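# Seat loose fuse level in empty clip holder

## Task

Push the loose fuse down into the empty fuse holder until it rests level in both of its clips, with the holder lying flat on the bench. It only counts if the fuse stays seated by itself once the robot lets go; finish by releasing it and moving the grippers away.

## Robot and tools

Robot: two six-joint arms with parallel grippers, named left_arm and right_arm. They are mounted facing each other across the table; left_arm's base is on the +y side. The names do not tell you which side of a camera image an arm appears on.

Scene frame: origin at the table centre, +z up, table surface at z = +0.020 m. Every gripper pose in a result uses this one frame: end_effector_position in metres and end_effector_quat_wxyz, plus linear (m/s) and angular (rad/s) velocity. The reported point sits between the finger pads, roughly 3-4 cm behind the fingertips, and may be slightly wrong, more so when the arm is stretched far. In the gripper's own axes the fingers point along +x and close along y.

Tool execute_actions, argument actions: a list holding zero or one item. An empty list changes nothing and just reports the state. An item with rows (1 to 15 rows) and optional steps (1 to 15, default 15) is a motion; each row lasts one control step of 1/30 s, and the final row repeats if rows run out. An item with only steps (up to 300) is a wait, counted from the previous result and including your reply time. Optional pictures (true/false) decides whether camera images come back; by default they do. A refused call moves nothing.

Row layout: exactly 14 numbers, each between -1 and 1, one list covering both arms. Entries 1-7 are left_arm: waist, shoulder, elbow, wrist pitch, wrist yaw, wrist roll, then gripper opening. Entries 8-14 are the same seven for right_arm. Always send all 14 even if one arm stays still.

Joint entries are offsets, not poses. They count from the joint angles printed in the most recent result that shows them (before any such result in the scene, and for later calls inside a single reply, they count from where the arm is when the action begins). They are not cumulative from the previous row. Scale: 1.0 equals 0.9615 rad for waist, shoulder and elbow, 1.713 rad for wrist pitch, 1.767 rad for wrist yaw, 1.728 rad for wrist roll. Stated joint ranges (rad): waist -3.054..3.054, shoulder 0.000..3.142, elbow 0.000..2.356, wrist pitch -1.571..1.571, wrist yaw -1.571..1.571, wrist roll -3.142..3.142. A target more than 0.010 rad outward beyond a range end gets the call refused; true ends may differ by up to 0.010 rad. Targets past the real end are clipped there, and a "joint sent to its limit" line may appear (possibly about an earlier, still-running action); its absence does not prove there is room left. A row of all-zero joint offsets is not a pause: it pulls the arm back to the reference angles.

Opening entry is absolute: +1 fully open (pads about 0.088 m apart), empty fingers meet near -0.80, anything down to -1 closes no further. Closing fully takes at least about 0.5 s. To hold a part, command roughly 0.07 below grip_measured; a smaller gap holds more gently. Pieces thinner than about 3 mm get proportionally less squeeze. Readings can be biased by about 1 mm per gripper and read up to about 3 mm (0.061 on the scale) narrow when squeezing hard.

Motion limits: each joint's target is kept within a lead of its measured angle (0.211 rad waist/shoulder/elbow, 0.213 wrist pitch, 0.267 wrist yaw, 0.228 wrist roll), and targets that would shift a gripper more than 70 mm are scaled back, so big moves need several calls. Friction can leave joints short, especially at long reach, and tiny turns may not happen; check the Joint positions line after moving. Between calls the arms keep heading for the last row's target until they settle or a step is HELD.

Result lines: the state line per arm (pose and velocities); Joint positions and Joint velocities, one block per arm in column order (rad, rad/s) followed by pad gap (m, m/s); grip_measured on the opening scale; HELD marks steps where your row was not (fully) sent; "joint command not followed" means a clearance check altered targets; MOTOR HOT warns from 50 °C, and at 95 °C an OVER-TEMPERATURE FAULT holds the arm until it cools, and power may cut if it does not; a torque fault (contact torque at a load limit) stops that arm for 10 s. Load limits (N m): waist 16.6, shoulder 20.6, elbow 20.5, wrist pitch 5.42, wrist yaw 5.4, wrist roll 5.07, including carried weight.

Tool zoom_image: camera (cam_high, cam_low, cam_left_wrist, cam_right_wrist) and region [x0, y0, x1, y1] in image pixels, origin top-left, at most 504x504; all images are 504x504. It returns a closer look at that camera's latest frame.

Tool show_instructions: no arguments; shows the scene's reference pictures of the clip fuse holder.

Tool finished_scene: argument scene, the number of the current scene; ends it irreversibly and reports whether the goal held. Replying with no tool call ends everything.

Avoid: dropping or knocking anything off the table, slamming or pressing hard on the holder or fuse, tipping the holder off flat, and letting the arms collide or push on each other. Expect occasional external tugs on held or loose parts. Press the fuse straight down gently, verify it is level in both clips, open, and withdraw before ending.

Each tool is called after "Call:" by a JSON object that holds its "method" and its "body", one argument or row to a line.

Reference images:

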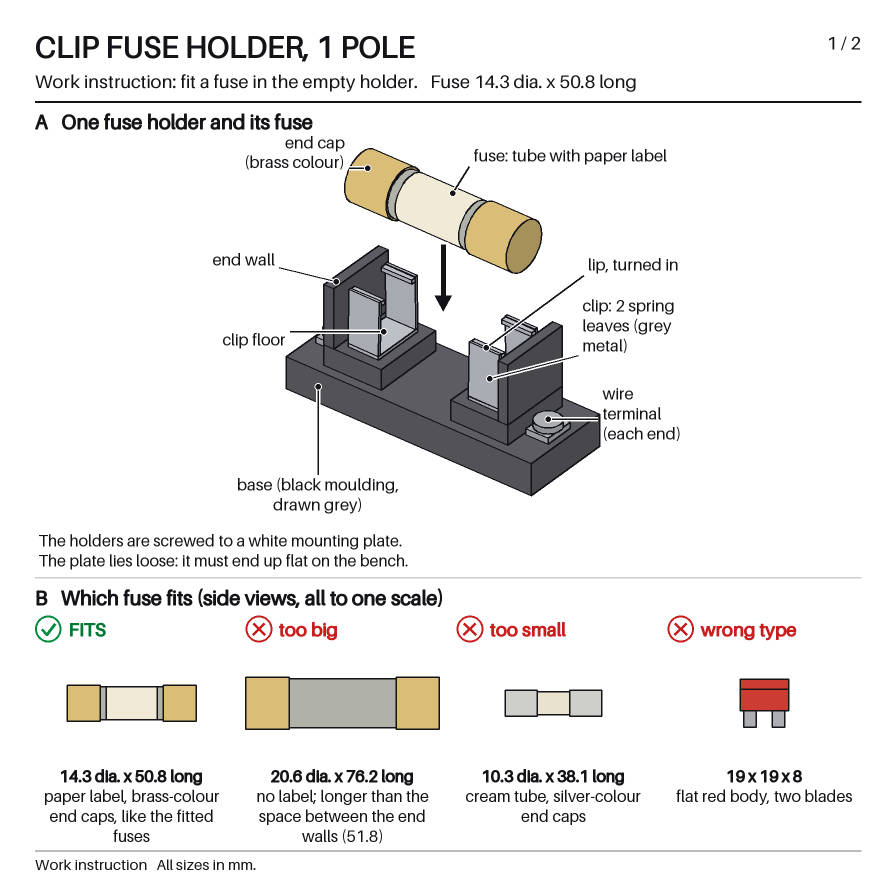

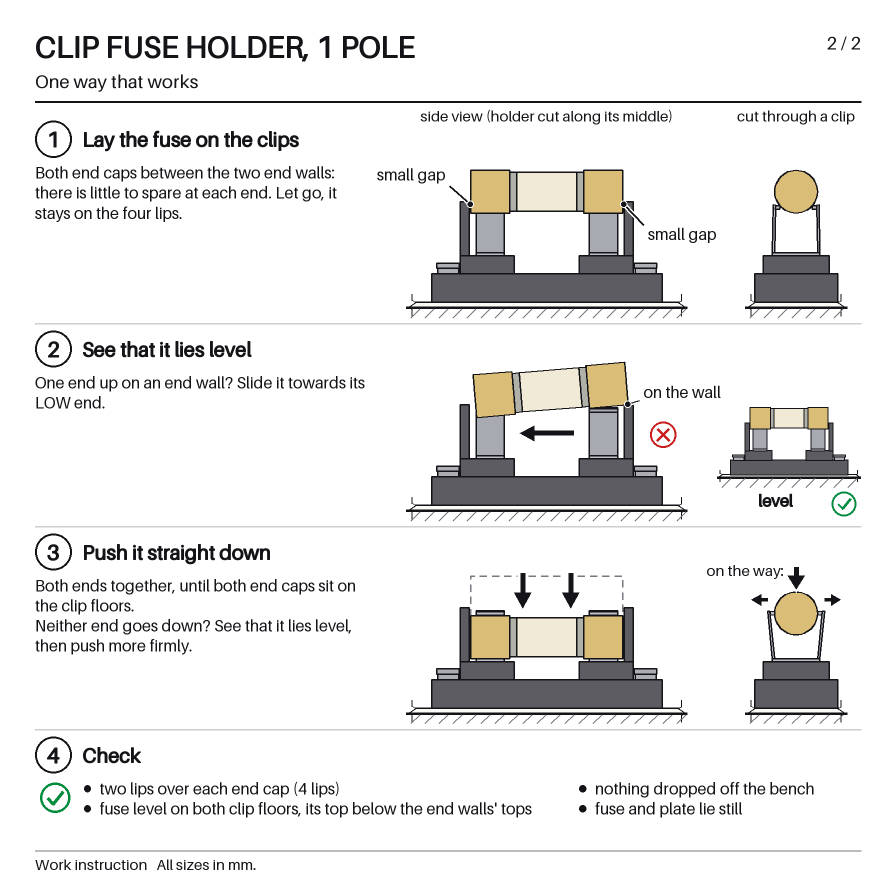

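## Session

Call:
{"method": "execute_actions", "body": {
  "actions": []
}}

Scene clock: 0.00 s of 4306.00 s.
left_arm: end_effector_position=(-0.0642, +0.1881, +0.2499) grip_measured=+0.986 end_effector_quat_wxyz=(-0.388, +0.791, -0.456, +0.130) end_effector_velocity=(+0.000, +0.001, -0.001) end_effector_angular_velocity=(+0.002, +0.001, +0.006) | right_arm: end_effector_position=(-0.2922, -0.2690, +0.3016) grip_measured=+1.000 end_effector_quat_wxyz=(+0.100, -0.137, +0.797, +0.580) end_effector_velocity=(+0.002, -0.000, +0.000) end_effector_angular_velocity=(-0.016, +0.003, -0.006)
Joint positions: left_arm=[-0.88   1.506  0.741  0.504 -0.963 -2.524  0.087] | right_arm=[ 0.835  1.472  0.944 -0.538 -1.199  0.866  0.088]
Joint velocities: left_arm=[-0.002 -0.002 -0.002 -0.007 -0.007 -0.007 -0.   ] | right_arm=[-0.007 -0.002 -0.002 -0.007 -0.007  0.007  0.   ]
Heat: left arm: hottest wrist roll 22 °C (+0.0 °C/min); right arm: hottest wrist pitch 22 °C (+0.0 °C/min).

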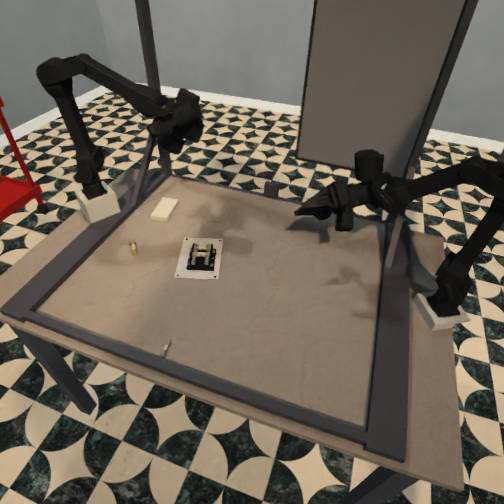

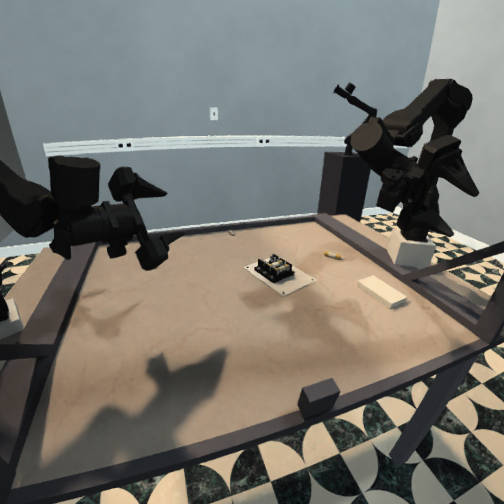

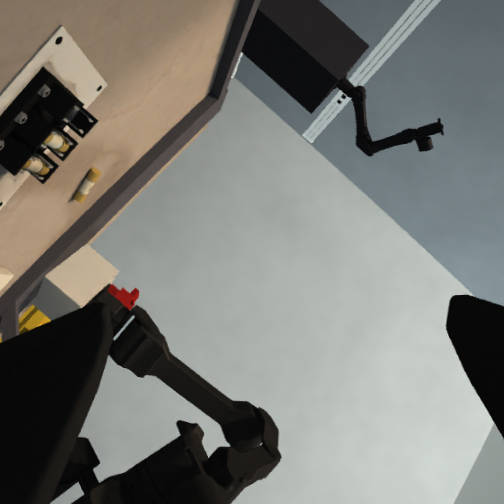

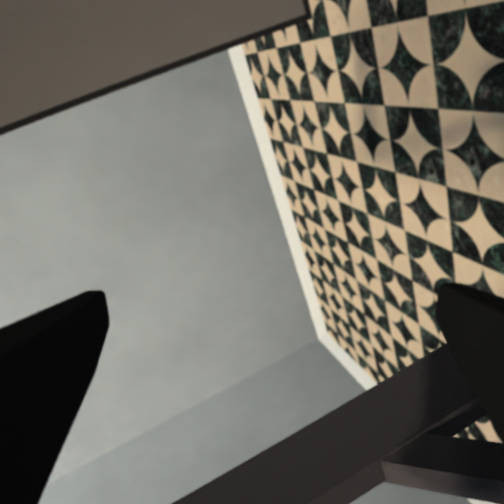

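Call:
{"method": "zoom_image", "body": {
  "camera": "cam_high",
  "region": [100, 180, 260, 300]
}}

Call:
{"method": "zoom_image", "body": {
  "camera": "cam_low",
  "region": [210, 210, 420, 320]
}}

Call:
{"method": "zoom_image", "body": {
  "camera": "cam_left_wrist",
  "region": [0, 10, 200, 220]
}}

Region (100, 180, 260, 300) of cam_high's 504x504 image, scaled by 3.150, with more detail than that image has; it fills the top 378 rows of this view, and the rest is white.

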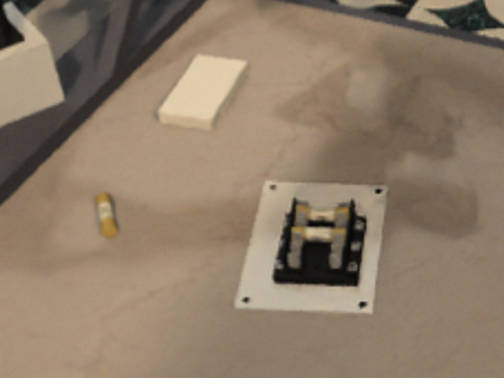

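Region (210, 210, 420, 320) of cam_low's 504x504 image, scaled by 2.400, with more detail than that image has; it fills the top 264 rows of this view, and the rest is white.

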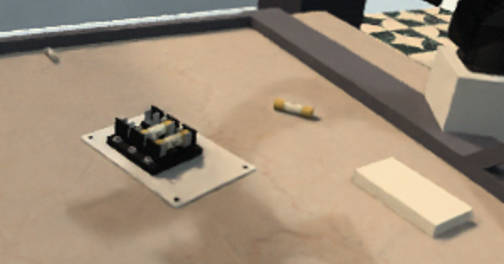

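Region (0, 10, 200, 220) of cam_left_wrist's 504x504 image, scaled by 2.400, with more detail than that image has; it fills the left 480 columns of this view, and the rest is white.

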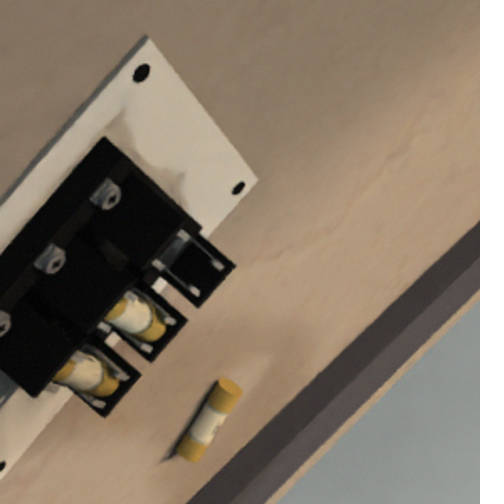

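Call:
{"method": "execute_actions", "body": {
  "actions": [
    {"rows": [[0,0,0,0,0,0,1, -0.40,0,0,-0.295,0.6786,-0.501,1]], "steps": 15}
  ],
  "pictures": false
}}

Call:
{"method": "execute_actions", "body": {
  "actions": [
    {"steps": 30}
  ]
}}

Scene clock: 80.47 s of 4306.00 s.
left_arm: end_effector_position=(-0.0642, +0.1881, +0.2499) grip_measured=+0.986 end_effector_quat_wxyz=(-0.388, +0.791, -0.456, +0.130) end_effector_velocity=(+0.000, +0.003, +0.001) end_effector_angular_velocity=(-0.004, -0.000, +0.015) | right_arm: end_effector_position=(-0.0748, -0.2714, +0.1927) grip_measured=+1.000 end_effector_quat_wxyz=(+0.498, -0.422, +0.568, +0.502) end_effector_velocity=(+0.263, -0.036, -0.038) end_effector_angular_velocity=(-0.111, -1.709, +0.553)
Joint positions: left_arm=[-0.88   1.506  0.741  0.504 -0.963 -2.524  0.087] | right_arm=[ 0.456  1.472  0.946 -1.035 -0.15   0.06   0.088]
Joint velocities: left_arm=[-0.007 -0.007 -0.002 -0.007 -0.022 -0.007  0.   ] | right_arm=[-0.046 -0.007 -0.002 -0.066  1.707 -0.623  0.   ]
Heat: left arm: hottest shoulder 26 °C (+3.0 °C/min); right arm: hottest shoulder 25 °C (+2.0 °C/min).
Steps of this call (steps 1 to 90: nothing new was sent; then 76.97 s passed at rest; steps 91 to 105: all 15 steps of this action). Readings (joint positions):
91: left_arm=[-0.880 1.506 0.741 0.504 -0.963 -2.524] | right_arm=[0.822 1.472 0.946 -0.571 -1.165 0.826]
92: left_arm=[-0.880 1.506 0.741 0.504 -0.963 -2.524] | right_arm=[0.782 1.470 0.948 -0.625 -1.097 0.770]
94: left_arm=[-0.880 1.506 0.741 0.504 -0.963 -2.524] | right_arm=[0.676 1.471 0.948 -0.727 -0.963 0.664]
98: left_arm=[-0.880 1.506 0.741 0.504 -0.963 -2.524] | right_arm=[0.496 1.472 0.948 -0.941 -0.673 0.426]
105: the state above

Scene clock: 81.47 s of 4306.00 s.
left_arm: end_effector_position=(-0.0642, +0.1881, +0.2499) grip_measured=+0.986 end_effector_quat_wxyz=(-0.388, +0.791, -0.456, +0.130) end_effector_velocity=(-0.001, +0.001, -0.003) end_effector_angular_velocity=(+0.008, +0.003, -0.008) | right_arm: end_effector_position=(-0.0520, -0.2747, +0.1910) grip_measured=+1.000 end_effector_quat_wxyz=(+0.523, -0.475, +0.523, +0.478) end_effector_velocity=(-0.002, -0.002, -0.001) end_effector_angular_velocity=(-0.012, +0.008, -0.005)
Joint positions: left_arm=[-0.88   1.506  0.741  0.504 -0.963 -2.524  0.087] | right_arm=[ 0.452  1.472  0.946 -1.042 -0.003  0.006  0.088]
Joint velocities: left_arm=[-0.002 -0.002 -0.007 -0.007  0.007 -0.007 -0.   ] | right_arm=[ 0.002  0.002 -0.002 -0.007 -0.007  0.007  0.   ]
Heat: left arm: hottest shoulder 26 °C (+3.0 °C/min); right arm: hottest shoulder 25 °C (+2.0 °C/min).
Steps of this call (steps 1 to 30: the robot went on to your last target). Readings (joint positions):
1: left_arm=[-0.880 1.506 0.741 0.504 -0.963 -2.524] | right_arm=[0.454 1.472 0.946 -1.037 -0.102 0.043]
2: left_arm=[-0.880 1.506 0.741 0.504 -0.963 -2.524] | right_arm=[0.452 1.472 0.946 -1.038 -0.071 0.032]
4: left_arm=[-0.880 1.506 0.741 0.504 -0.963 -2.524] | right_arm=[0.452 1.472 0.946 -1.041 -0.035 0.018]
8: left_arm=[-0.880 1.506 0.741 0.504 -0.963 -2.524] | right_arm=[0.452 1.472 0.946 -1.042 -0.010 0.009]
30: the state above
All arms were judged still, so your last target was given up. Only a new action makes them travel on or press farther. Fingers that are still opening or closing keep moving.

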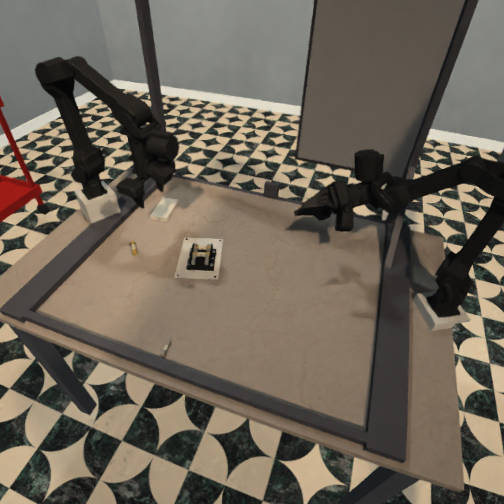

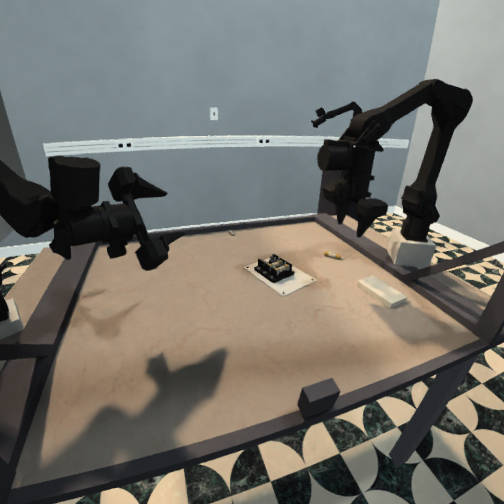

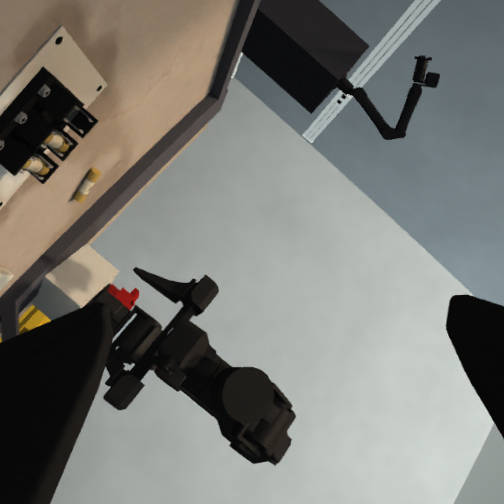

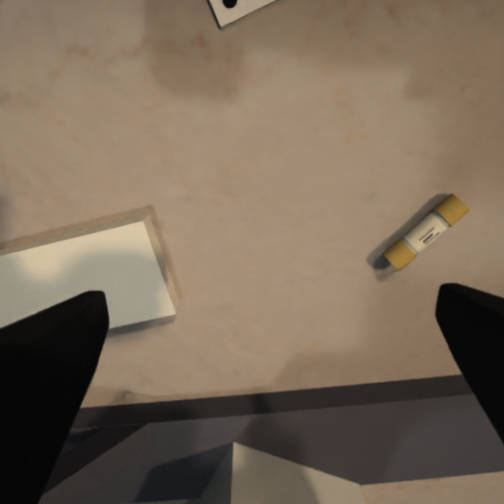

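Call:
{"method": "execute_actions", "body": {
  "actions": [
    {"rows": [[0,0,0,0,0,0,1, -0.04,0.017,-0.021,0.021,0,0.026,1],[0,0,0,0,0,0,1, -0.09,0.037,-0.046,0.046,0,0.056,1],[0,0,0,0,0,0,1, -0.145,0.059,-0.074,0.074,0,0.089,1],[0,0,0,0,0,0,1, -0.207,0.084,-0.106,0.106,0,0.128,1],[0,0,0,0,0,0,1, -0.27,0.11,-0.137,0.137,0,0.166,1],[0,0,0,0,0,0,1, -0.323,0.131,-0.165,0.165,0,0.2,1],[0,0,0,0,0,0,1, -0.373,0.152,-0.19,0.19,0,0.23,1],[0,0,0,0,0,0,1, -0.4144,0.1685,-0.2114,0.2116,0.002,0.2552,1]], "steps": 15}
  ],
  "pictures": false
}}

Call:
{"method": "execute_actions", "body": {
  "actions": [
    {"steps": 15}
  ]
}}

Scene clock: 167.20 s of 4306.00 s.
left_arm: end_effector_position=(-0.0642, +0.1881, +0.2499) grip_measured=+0.986 end_effector_quat_wxyz=(-0.388, +0.791, -0.456, +0.130) end_effector_velocity=(-0.001, +0.002, -0.004) end_effector_angular_velocity=(+0.011, -0.002, +0.001) | right_arm: end_effector_position=(+0.0387, -0.2982, +0.1132) grip_measured=+1.000 end_effector_quat_wxyz=(+0.672, -0.228, +0.667, +0.230) end_effector_velocity=(+0.014, +0.015, +0.000) end_effector_angular_velocity=(+0.088, -0.037, -0.122)
Joint positions: left_arm=[-0.88   1.506  0.741  0.504 -0.963 -2.524  0.087] | right_arm=[ 0.06   1.628  0.753 -0.688  0.003  0.432  0.088]
Joint velocities: left_arm=[-0.007  0.002 -0.007 -0.007 -0.007 -0.007 -0.   ] | right_arm=[-0.027 -0.002 -0.002  0.095 -0.007  0.095  0.   ]
Heat: left arm: hottest shoulder 28 °C (+1.0 °C/min); right arm: hottest shoulder 25 °C (+0.0 °C/min).
Steps of this call (steps 1 to 90: nothing new was sent; then 82.23 s passed at rest; steps 91 to 105: all 15 steps of this action). Readings (joint positions):
91: left_arm=[-0.880 1.506 0.741 0.504 -0.963 -2.524] | right_arm=[0.449 1.473 0.945 -1.039 -0.003 0.009]
92: left_arm=[-0.880 1.506 0.741 0.504 -0.963 -2.524] | right_arm=[0.436 1.477 0.939 -1.021 -0.004 0.029]
94: left_arm=[-0.880 1.506 0.741 0.504 -0.963 -2.524] | right_arm=[0.375 1.497 0.912 -0.952 -0.005 0.105]
98: left_arm=[-0.880 1.506 0.741 0.504 -0.963 -2.524] | right_arm=[0.171 1.583 0.814 -0.783 -0.004 0.317]
105: the state above

Scene clock: 167.70 s of 4306.00 s.
left_arm: end_effector_position=(-0.0642, +0.1881, +0.2499) grip_measured=+0.986 end_effector_quat_wxyz=(-0.388, +0.791, -0.456, +0.130) end_effector_velocity=(+0.002, +0.001, +0.004) end_effector_angular_velocity=(-0.009, -0.007, +0.018) | right_arm: end_effector_position=(+0.0398, -0.2978, +0.1129) grip_measured=+1.000 end_effector_quat_wxyz=(+0.674, -0.223, +0.667, +0.227) end_effector_velocity=(-0.000, -0.002, +0.000) end_effector_angular_velocity=(-0.003, +0.010, -0.015)
Joint positions: left_arm=[-0.88   1.506  0.741  0.504 -0.963 -2.524  0.087] | right_arm=[ 0.057  1.628  0.751 -0.682  0.003  0.441  0.088]
Joint velocities: left_arm=[-0.002 -0.002  0.002  0.007 -0.022  0.007  0.   ] | right_arm=[-0.007 -0.002 -0.002 -0.007 -0.007  0.007  0.   ]
Heat: left arm: hottest shoulder 28 °C (+1.0 °C/min); right arm: hottest shoulder 25 °C (+0.0 °C/min).
Steps of this call (steps 1 to 15: the robot went on to your last target). Readings (joint positions):
1: left_arm=[-0.880 1.506 0.741 0.504 -0.963 -2.524] | right_arm=[0.060 1.628 0.753 -0.686 0.003 0.435]
2: left_arm=[-0.880 1.506 0.741 0.504 -0.963 -2.524] | right_arm=[0.059 1.628 0.753 -0.685 0.003 0.437]
4: left_arm=[-0.880 1.506 0.741 0.504 -0.963 -2.524] | right_arm=[0.058 1.628 0.751 -0.684 0.003 0.439]
8: left_arm=[-0.880 1.506 0.741 0.504 -0.963 -2.524] | right_arm=[0.057 1.628 0.751 -0.682 0.003 0.441]
15: the state above
All arms were judged still, so your last target was given up. Only a new action makes them travel on or press farther. Fingers that are still opening or closing keep moving.

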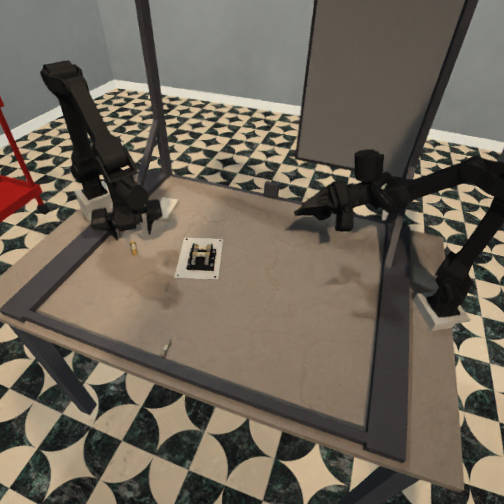

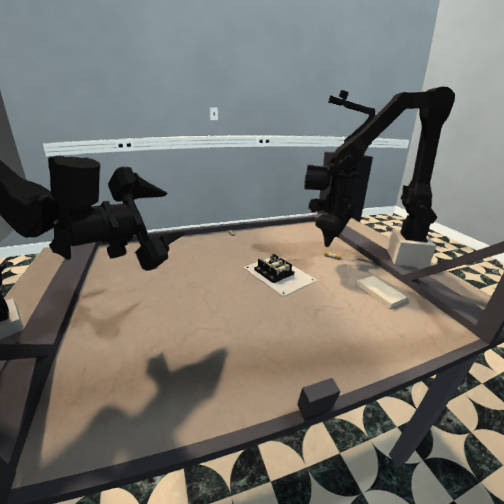

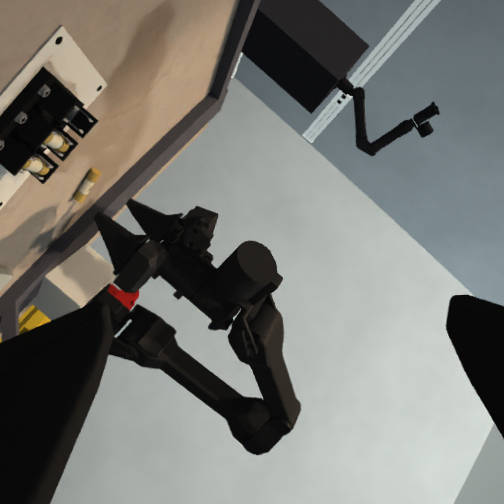

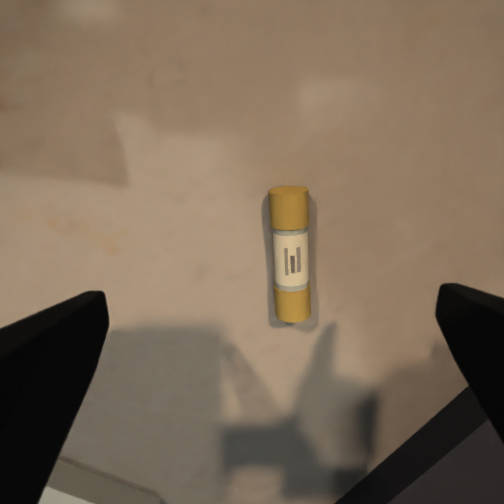

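Call:
{"method": "execute_actions", "body": {
  "actions": [
    {"rows": [[0,0,0,0,0,0,1, -0.005,0.015,-0.013,0.013,0,-0.003,0.8],[0,0,0,0,0,0,1, -0.011,0.032,-0.028,0.029,0,-0.007,0.6],[0,0,0,0,0,0,1, -0.017,0.049,-0.042,0.045,0,-0.01,0.4],[0,0,0,0,0,0,1, -0.023,0.066,-0.056,0.06,0,-0.014,0.2],[0,0,0,0,0,0,1, -0.029,0.083,-0.071,0.075,0,-0.017,0.0],[0,0,0,0,0,0,1, -0.0348,0.0982,-0.084,0.089,0,-0.0205,-0.08]], "steps": 15}
  ],
  "pictures": false
}}

Call:
{"method": "execute_actions", "body": {
  "actions": [
    {"steps": 10}
  ]
}}

Scene clock: 200.43 s of 4306.00 s.
left_arm: end_effector_position=(-0.0642, +0.1881, +0.2499) grip_measured=+0.986 end_effector_quat_wxyz=(-0.388, +0.791, -0.456, +0.130) end_effector_velocity=(+0.000, +0.002, +0.001) end_effector_angular_velocity=(-0.002, +0.003, +0.006) | right_arm: end_effector_position=(+0.0429, -0.3070, +0.0797) grip_measured=-0.064 end_effector_quat_wxyz=(+0.671, -0.226, +0.670, +0.223) end_effector_velocity=(+0.003, +0.002, -0.001) end_effector_angular_velocity=(+0.011, -0.015, +0.020)
Joint positions: left_arm=[-0.88   1.506  0.741  0.504 -0.963 -2.524  0.087] | right_arm=[ 0.027  1.717  0.677 -0.533  0.003  0.412  0.036]
Joint velocities: left_arm=[-0.002 -0.007 -0.002 -0.007 -0.007 -0.007 -0.   ] | right_arm=[-0.002  0.002 -0.002  0.022  0.007 -0.022 -0.008]
Heat: left arm: hottest shoulder 28 °C (+1.0 °C/min); right arm: hottest shoulder 25 °C (+0.0 °C/min).
Steps of this call (steps 1 to 90: nothing new was sent; then 29.23 s passed at rest; steps 91 to 105: all 15 steps of this action). Readings (joint positions):
91: left_arm=[-0.880 1.506 0.741 0.504 -0.963 -2.524] | right_arm=[0.056 1.630 0.750 -0.678 0.003 0.441]
92: left_arm=[-0.880 1.506 0.741 0.504 -0.963 -2.524] | right_arm=[0.056 1.633 0.747 -0.667 0.003 0.441]
94: left_arm=[-0.880 1.506 0.741 0.504 -0.963 -2.524] | right_arm=[0.050 1.651 0.734 -0.628 0.003 0.436]
98: left_arm=[-0.880 1.506 0.741 0.504 -0.963 -2.524] | right_arm=[0.031 1.704 0.690 -0.559 0.003 0.418]
105: the state above

Scene clock: 200.77 s of 4306.00 s.
left_arm: end_effector_position=(-0.0642, +0.1881, +0.2499) grip_measured=+0.986 end_effector_quat_wxyz=(-0.388, +0.791, -0.456, +0.130) end_effector_velocity=(-0.001, +0.001, +0.000) end_effector_angular_velocity=(-0.001, +0.007, -0.008) | right_arm: end_effector_position=(+0.0431, -0.3068, +0.0796) grip_measured=-0.077 end_effector_quat_wxyz=(+0.671, -0.226, +0.670, +0.224) end_effector_velocity=(-0.002, -0.000, -0.001) end_effector_angular_velocity=(+0.013, +0.018, -0.000)
Joint positions: left_arm=[-0.88   1.506  0.741  0.504 -0.963 -2.524  0.087] | right_arm=[ 0.026  1.717  0.677 -0.531  0.003  0.411  0.035]
Joint velocities: left_arm=[-0.002 -0.007 -0.002 -0.007  0.007 -0.007 -0.   ] | right_arm=[-0.007 -0.002 -0.007  0.007 -0.022 -0.007 -0.001]
Heat: left arm: hottest shoulder 28 °C (+1.0 °C/min); right arm: hottest shoulder 25 °C (+0.0 °C/min).
Steps of this call (steps 1 to 10: the robot went on to your last target). Readings (joint positions):
1: left_arm=[-0.880 1.506 0.741 0.504 -0.963 -2.524] | right_arm=[0.026 1.717 0.677 -0.533 0.003 0.412]
2: left_arm=[-0.880 1.506 0.741 0.504 -0.963 -2.524] | right_arm=[0.026 1.717 0.677 -0.532 0.003 0.412]
4: left_arm=[-0.880 1.506 0.741 0.504 -0.963 -2.524] | right_arm=[0.026 1.717 0.677 -0.531 0.003 0.412]
8: left_arm=[-0.880 1.506 0.741 0.504 -0.963 -2.524] | right_arm=[0.026 1.717 0.677 -0.531 0.003 0.411]
10: the state above

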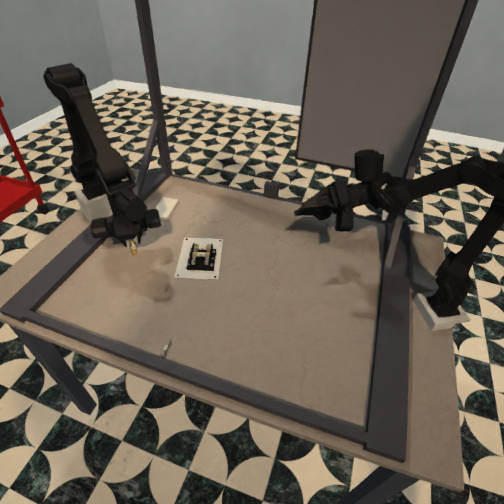

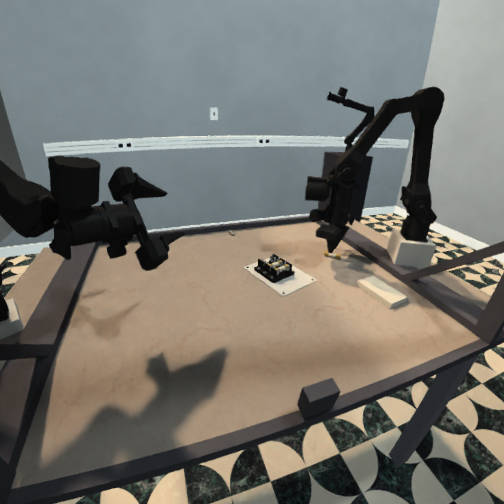

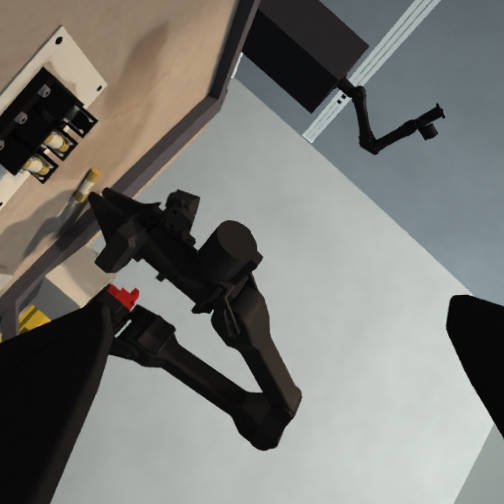

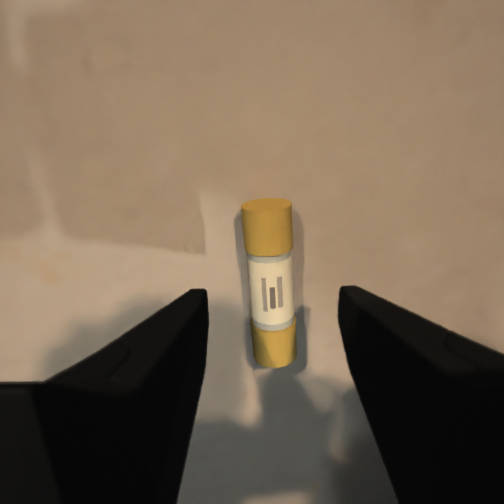

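Call:
{"method": "execute_actions", "body": {
  "actions": [
    {"rows": [[0,0,0,0,0,0,1, 0,0.011,-0.006,0.008,0,-0.004,-0.08],[0,0,0,0,0,0,1, 0,0.022,-0.011,0.016,0,-0.008,-0.08],[0,0,0,0,0,0,1, 0,0.033,-0.016,0.024,0,-0.012,-0.08],[0,0,0,0,0,0,1, 0,0.044,-0.021,0.032,0,-0.016,-0.08],[0,0,0,0,0,0,1, 0,0.054,-0.026,0.04,0,-0.02,-0.08],[0,0,0,0,0,0,1, 0,0.0634,-0.03,0.0467,0,-0.023,-0.08]], "steps": 15}
  ],
  "pictures": false
}}

Call:
{"method": "execute_actions", "body": {
  "actions": [
    {"steps": 8}
  ]
}}

Call:
{"method": "zoom_image", "body": {
  "camera": "cam_low",
  "region": [295, 215, 375, 275]
}}

Call:
{"method": "zoom_image", "body": {
  "camera": "cam_left_wrist",
  "region": [40, 140, 160, 240]
}}

Scene clock: 232.53 s of 4306.00 s.
left_arm: end_effector_position=(-0.0642, +0.1881, +0.2499) grip_measured=+0.986 end_effector_quat_wxyz=(-0.388, +0.791, -0.456, +0.130) end_effector_velocity=(+0.001, +0.003, -0.005) end_effector_angular_velocity=(+0.028, -0.018, +0.004) | right_arm: end_effector_position=(+0.0430, -0.3071, +0.0642) grip_measured=-0.077 end_effector_quat_wxyz=(+0.667, -0.237, +0.666, +0.235) end_effector_velocity=(-0.001, -0.001, -0.002) end_effector_angular_velocity=(+0.001, +0.008, +0.020)
Joint positions: left_arm=[-0.88   1.506  0.741  0.504 -0.963 -2.524  0.087] | right_arm=[ 0.026  1.772  0.655 -0.454  0.003  0.378  0.035]
Joint velocities: left_arm=[-0.002 -0.002 -0.007 -0.022 -0.007  0.007 -0.   ] | right_arm=[-0.002  0.002 -0.007  0.007 -0.007 -0.022 -0.   ]
Heat: left arm: hottest shoulder 28 °C (+0.0 °C/min); right arm: hottest shoulder 25 °C (+0.0 °C/min).
Steps of this call (steps 1 to 15: the robot went on to your last target; steps 16 to 90: nothing new was sent; then 28.27 s passed at rest; steps 91 to 105: all 15 steps of this action). Readings (joint positions):
91: left_arm=[-0.880 1.506 0.741 0.504 -0.963 -2.524] | right_arm=[0.026 1.718 0.677 -0.530 0.003 0.411]
92: left_arm=[-0.880 1.506 0.741 0.504 -0.963 -2.524] | right_arm=[0.026 1.720 0.677 -0.523 0.003 0.409]
94: left_arm=[-0.880 1.506 0.741 0.504 -0.963 -2.524] | right_arm=[0.026 1.732 0.674 -0.503 0.003 0.401]
98: left_arm=[-0.880 1.506 0.741 0.504 -0.963 -2.524] | right_arm=[0.026 1.764 0.659 -0.467 0.003 0.383]
105: the state above

Scene clock: 232.80 s of 4306.00 s.
left_arm: end_effector_position=(-0.0642, +0.1881, +0.2499) grip_measured=+0.986 end_effector_quat_wxyz=(-0.388, +0.791, -0.456, +0.130) end_effector_velocity=(-0.001, +0.001, -0.002) end_effector_angular_velocity=(+0.013, +0.001, -0.008) | right_arm: end_effector_position=(+0.0430, -0.3070, +0.0641) grip_measured=-0.077 end_effector_quat_wxyz=(+0.667, -0.237, +0.666, +0.235) end_effector_velocity=(+0.004, +0.004, +0.002) end_effector_angular_velocity=(+0.011, -0.015, +0.005)
Joint positions: left_arm=[-0.88   1.506  0.741  0.504 -0.963 -2.524  0.087] | right_arm=[ 0.026  1.772  0.655 -0.453  0.003  0.377  0.035]
Joint velocities: left_arm=[-0.002 -0.007 -0.002 -0.022  0.007 -0.007 -0.   ] | right_arm=[-0.002 -0.002  0.007  0.007  0.007 -0.007  0.   ]
Heat: left arm: hottest shoulder 28 °C (+0.0 °C/min); right arm: hottest shoulder 25 °C (+0.0 °C/min).
Steps of this call (steps 1 to 8: the robot went on to your last target). Readings (joint positions):
1: left_arm=[-0.880 1.506 0.741 0.504 -0.963 -2.524] | right_arm=[0.026 1.772 0.655 -0.454 0.003 0.377]
2: left_arm=[-0.880 1.506 0.741 0.504 -0.963 -2.524] | right_arm=[0.026 1.772 0.655 -0.454 0.003 0.377]
4: left_arm=[-0.880 1.506 0.741 0.504 -0.963 -2.524] | right_arm=[0.026 1.772 0.655 -0.453 0.003 0.377]
8: the state above

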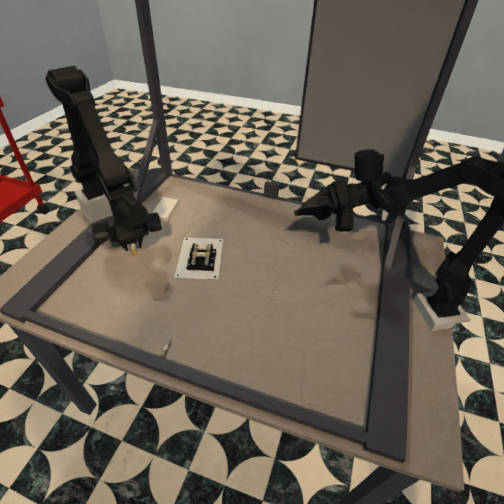

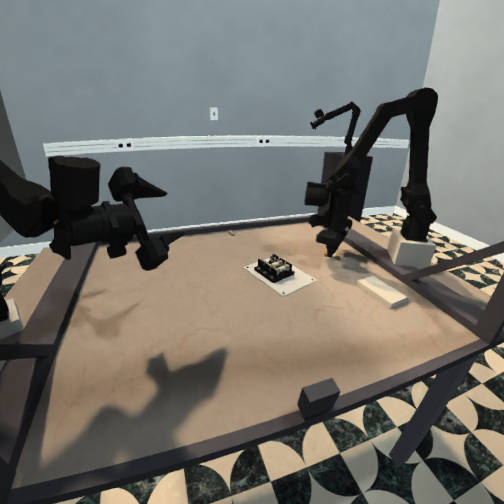

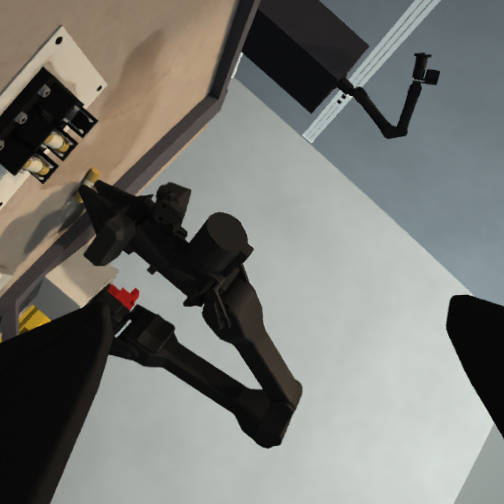

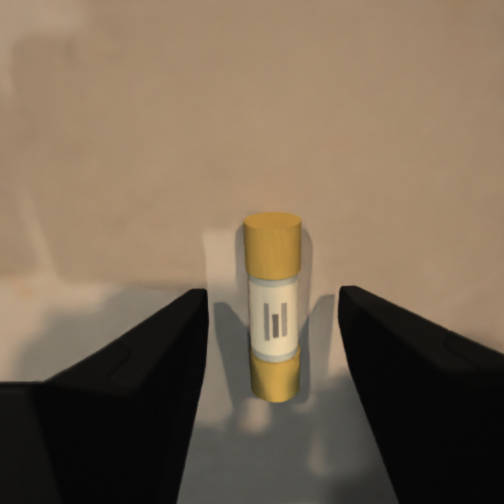

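Region (295, 215, 375, 275) of cam_low's 504x504 image, scaled by 6.300, with more detail than that image has; it fills the top 378 rows of this view, and the rest is white.

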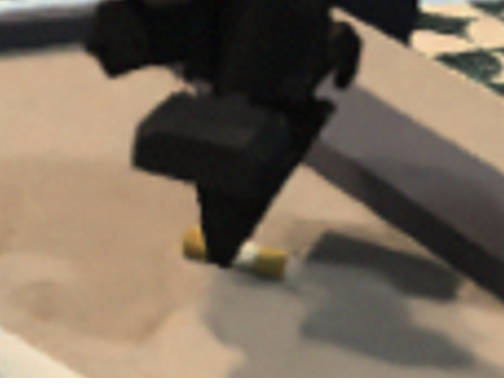

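Region (40, 140, 160, 240) of cam_left_wrist's 504x504 image, scaled by 4.200, with more detail than that image has.

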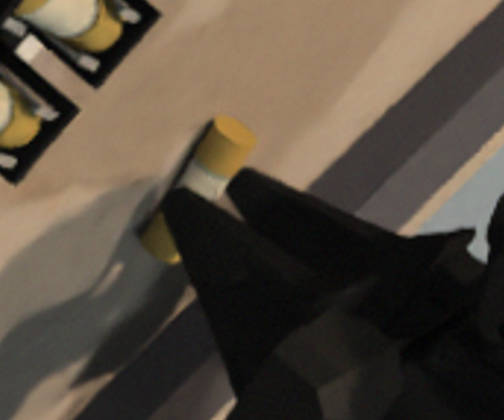

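Call:
{"method": "zoom_image", "body": {
  "camera": "cam_right_wrist",
  "region": [170, 200, 380, 410]
}}

Region (170, 200, 380, 410) of cam_right_wrist's 504x504 image, scaled by 2.400, with more detail than that image has.

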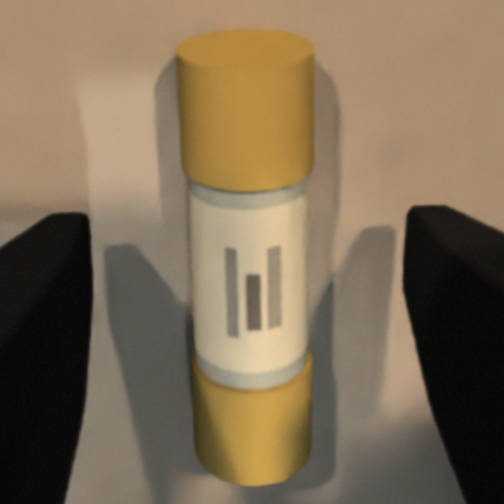

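Call:
{"method": "execute_actions", "body": {
  "actions": [
    {"rows": [[0,0,0,0,0,0,1, 0.003,0.006,-0.010,0.005,0,0,-0.08],[0,0,0,0,0,0,1, 0.005,0.009,-0.016,0.01,0,0,-0.08],[0,0,0,0,0,0,1, 0.007,0.012,-0.021,0.014,0,0,-0.08],[0,0,0,0,0,0,1, 0.009,0.016,-0.026,0.018,0,0,-0.15],[0,0,0,0,0,0,1, 0.0098,0.0188,-0.0313,0.0217,0,0,-0.25]], "steps": 15}
  ]
}}

Call:
{"method": "zoom_image", "body": {
  "camera": "cam_right_wrist",
  "region": [170, 200, 380, 410]
}}

Scene clock: 274.60 s of 4306.00 s.
left_arm: end_effector_position=(-0.0642, +0.1881, +0.2499) grip_measured=+0.986 end_effector_quat_wxyz=(-0.388, +0.791, -0.456, +0.130) end_effector_velocity=(+0.000, +0.001, -0.001) end_effector_angular_velocity=(-0.006, +0.014, +0.008) | right_arm: end_effector_position=(+0.0398, -0.3098, +0.0577) grip_measured=-0.245 end_effector_quat_wxyz=(+0.666, -0.239, +0.665, +0.237) end_effector_velocity=(+0.001, -0.002, +0.001) end_effector_angular_velocity=(-0.006, -0.005, +0.005)
Joint positions: left_arm=[-0.88   1.506  0.741  0.504 -0.963 -2.524  0.087] | right_arm=[ 0.032  1.785  0.631 -0.419  0.003  0.377  0.027]
Joint velocities: left_arm=[-0.002 -0.002 -0.002 -0.007 -0.007 -0.022 -0.   ] | right_arm=[-0.002 -0.007 -0.002 -0.007  0.007 -0.007 -0.002]
Heat: left arm: hottest shoulder 29 °C (+1.0 °C/min); right arm: hottest shoulder 25 °C (+0.0 °C/min).
Steps of this call (steps 1 to 15: the robot went on to your last target; steps 16 to 90: nothing new was sent; then 38.30 s passed at rest; steps 91 to 105: all 15 steps of this action). Readings (joint positions):
91: left_arm=[-0.880 1.506 0.741 0.504 -0.963 -2.524] | right_arm=[0.026 1.772 0.654 -0.452 0.003 0.377]
92: left_arm=[-0.880 1.506 0.741 0.504 -0.963 -2.524] | right_arm=[0.026 1.773 0.653 -0.448 0.003 0.377]
94: left_arm=[-0.880 1.506 0.741 0.504 -0.963 -2.524] | right_arm=[0.028 1.775 0.647 -0.437 0.003 0.377]
98: left_arm=[-0.880 1.506 0.741 0.504 -0.963 -2.524] | right_arm=[0.032 1.783 0.634 -0.424 0.003 0.377]
105: the state above

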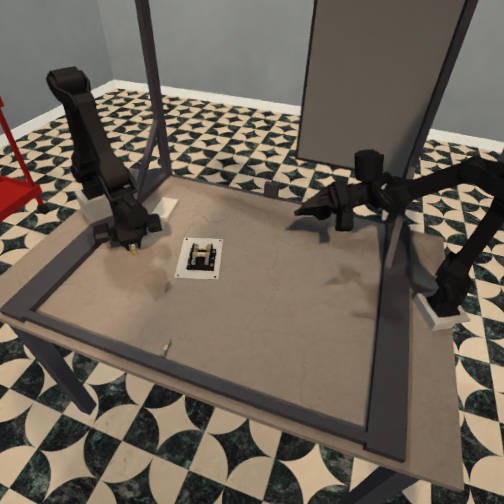

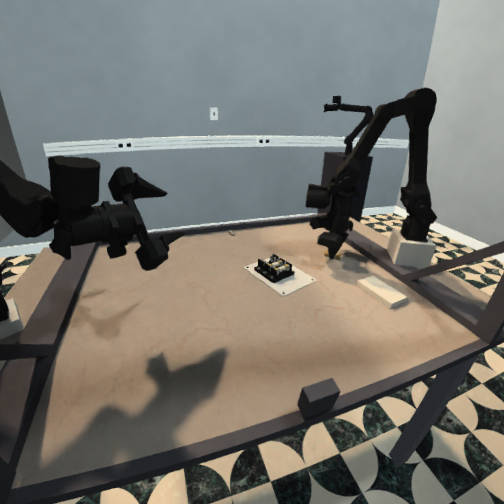

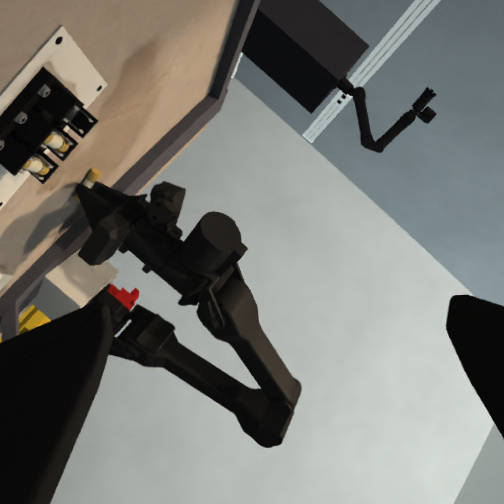

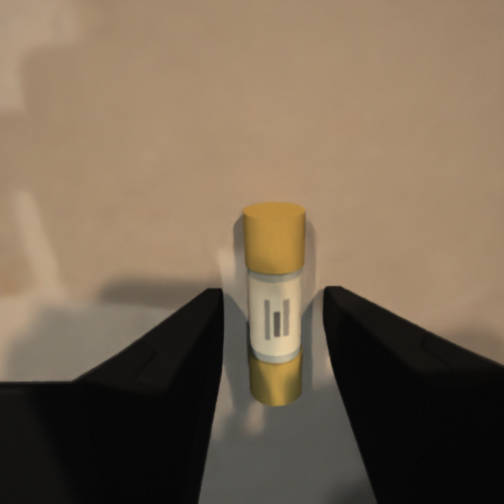

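Region (170, 200, 380, 410) of cam_right_wrist's 504x504 image, scaled by 2.400, with more detail than that image has.

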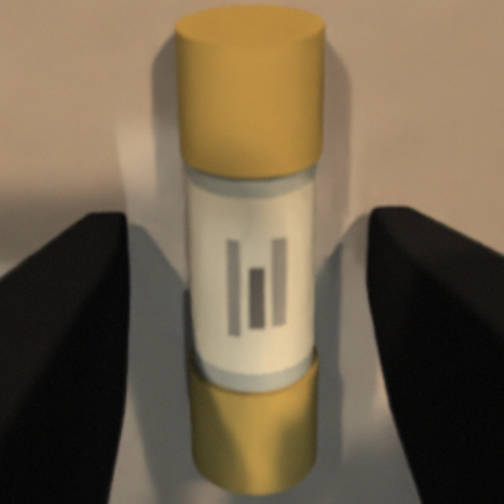

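Call:
{"method": "execute_actions", "body": {
  "actions": [
    {"rows": [[0,0,0,0,0,0,1, 0,0,0,0,0,0,-0.3],[0,0,0,0,0,0,1, 0,0,0,0,0,0,-0.35],[0,0,0,0,0,0,1, 0,0,0,0,0,0,-0.4],[0,0,0,0,0,0,1, 0,0,0,0,0,0,-0.44],[0,0,0,0,0,0,1, 0,0,0,0,0,0,-0.47],[0,0,0,0,0,0,1, 0,0,0,0,0,0,-0.5],[0,0,0,0,0,0,1, 0,0,0,0,0,0,-0.52],[0,0,0,0,0,0,1, 0,0,0,0,0,0,-0.54],[0,0,0,0,0,0,1, 0,0,0,0,0,0,-0.56],[0,0,0,0,0,0,1, 0,0,0,0,0,0,-0.58],[0,0,0,0,0,0,1, 0,0,0,0,0,0,-0.6],[0,0,0,0,0,0,1, 0,0,0,0,0,0,-0.62]], "steps": 15}
  ],
  "pictures": false
}}

Call:
{"method": "execute_actions", "body": {
  "actions": [
    {"steps": 10}
  ]
}}

Scene clock: 291.77 s of 4306.00 s.
left_arm: end_effector_position=(-0.0642, +0.1881, +0.2499) grip_measured=+0.986 end_effector_quat_wxyz=(-0.388, +0.791, -0.456, +0.130) end_effector_velocity=(+0.000, +0.001, -0.001) end_effector_angular_velocity=(+0.010, -0.011, +0.004) | right_arm: end_effector_position=(+0.0397, -0.3099, +0.0577) grip_measured=-0.571 end_effector_quat_wxyz=(+0.666, -0.239, +0.666, +0.237) end_effector_velocity=(-0.002, -0.000, +0.001) end_effector_angular_velocity=(+0.001, +0.008, +0.010)
Joint positions: left_arm=[-0.88   1.506  0.741  0.504 -0.963 -2.524  0.087] | right_arm=[ 0.033  1.785  0.631 -0.419  0.003  0.377  0.011]
Joint velocities: left_arm=[-0.002 -0.002 -0.002 -0.007 -0.007  0.007 -0.   ] | right_arm=[ 0.002 -0.007 -0.002 -0.007 -0.007 -0.007  0.   ]
Heat: left arm: hottest shoulder 29 °C (+1.0 °C/min); right arm: hottest shoulder 25 °C (+0.0 °C/min).
Steps of this call (steps 1 to 15: the robot went on to your last target; steps 16 to 90: nothing new was sent; then 13.67 s passed at rest; steps 91 to 105: all 15 steps of this action). Readings (joint positions):
91: left_arm=[-0.880 1.506 0.741 0.504 -0.963 -2.524] | right_arm=[0.033 1.785 0.631 -0.418 0.003 0.377]
92: left_arm=[-0.880 1.506 0.741 0.504 -0.963 -2.524] | right_arm=[0.033 1.785 0.631 -0.418 0.003 0.377]
94: left_arm=[-0.880 1.506 0.741 0.504 -0.963 -2.524] | right_arm=[0.033 1.785 0.631 -0.418 0.003 0.377]
98: left_arm=[-0.880 1.506 0.741 0.504 -0.963 -2.524] | right_arm=[0.033 1.785 0.631 -0.418 0.003 0.377]
105: the state above

Scene clock: 292.10 s of 4306.00 s.
left_arm: end_effector_position=(-0.0642, +0.1881, +0.2499) grip_measured=+0.986 end_effector_quat_wxyz=(-0.388, +0.791, -0.456, +0.130) end_effector_velocity=(+0.002, +0.003, +0.001) end_effector_angular_velocity=(-0.012, +0.012, +0.022) | right_arm: end_effector_position=(+0.0397, -0.3099, +0.0577) grip_measured=-0.571 end_effector_quat_wxyz=(+0.666, -0.239, +0.666, +0.237) end_effector_velocity=(-0.002, +0.002, +0.000) end_effector_angular_velocity=(+0.017, +0.016, +0.005)
Joint positions: left_arm=[-0.88   1.506  0.741  0.504 -0.963 -2.524  0.087] | right_arm=[ 0.033  1.785  0.631 -0.419  0.003  0.377  0.011]
Joint velocities: left_arm=[-0.002 -0.007 -0.002 -0.007 -0.022 -0.022 -0.   ] | right_arm=[-0.002 -0.002 -0.002  0.007 -0.022 -0.007 -0.   ]
Heat: left arm: hottest shoulder 29 °C (+1.0 °C/min); right arm: hottest shoulder 25 °C (+0.0 °C/min).
Steps of this call (steps 1 to 10: the robot went on to your last target). Readings (joint positions):
1: left_arm=[-0.880 1.506 0.741 0.504 -0.963 -2.524] | right_arm=[0.033 1.785 0.631 -0.419 0.003 0.377]
2: left_arm=[-0.880 1.506 0.741 0.504 -0.963 -2.524] | right_arm=[0.033 1.785 0.631 -0.419 0.003 0.377]
4: left_arm=[-0.880 1.506 0.741 0.504 -0.963 -2.524] | right_arm=[0.033 1.785 0.631 -0.419 0.003 0.377]
8: left_arm=[-0.880 1.506 0.741 0.504 -0.963 -2.524] | right_arm=[0.033 1.785 0.631 -0.419 0.003 0.377]
10: the state above

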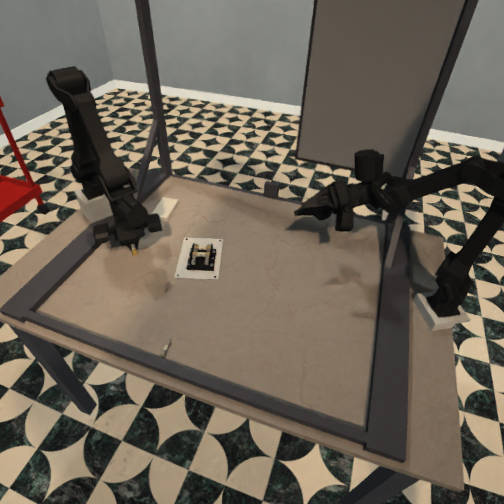

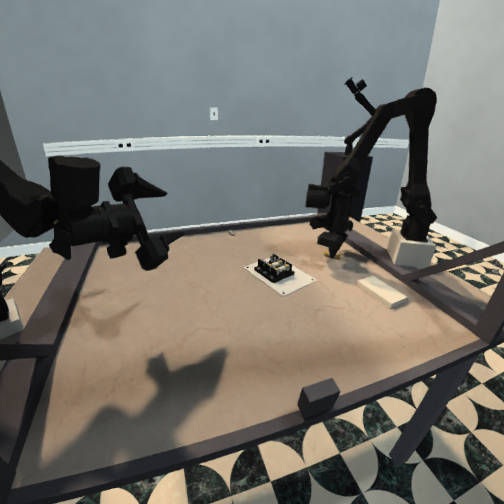

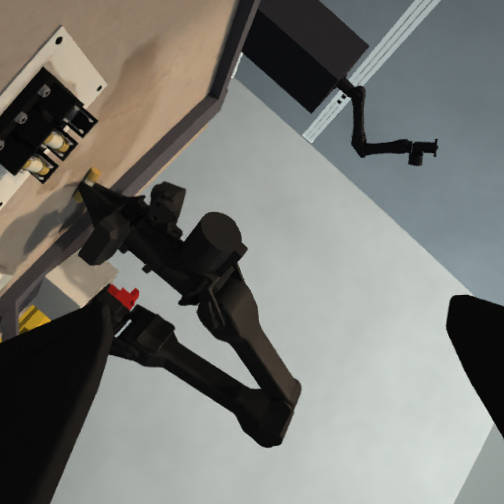

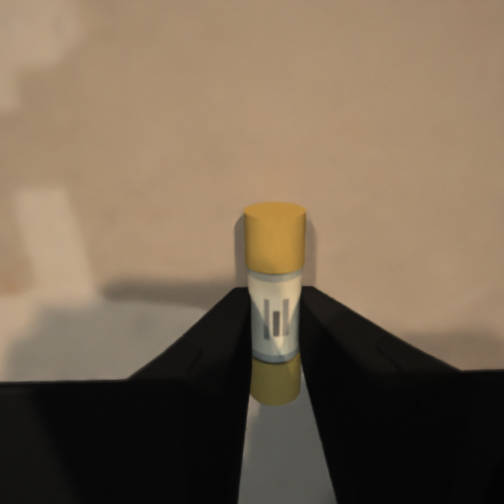

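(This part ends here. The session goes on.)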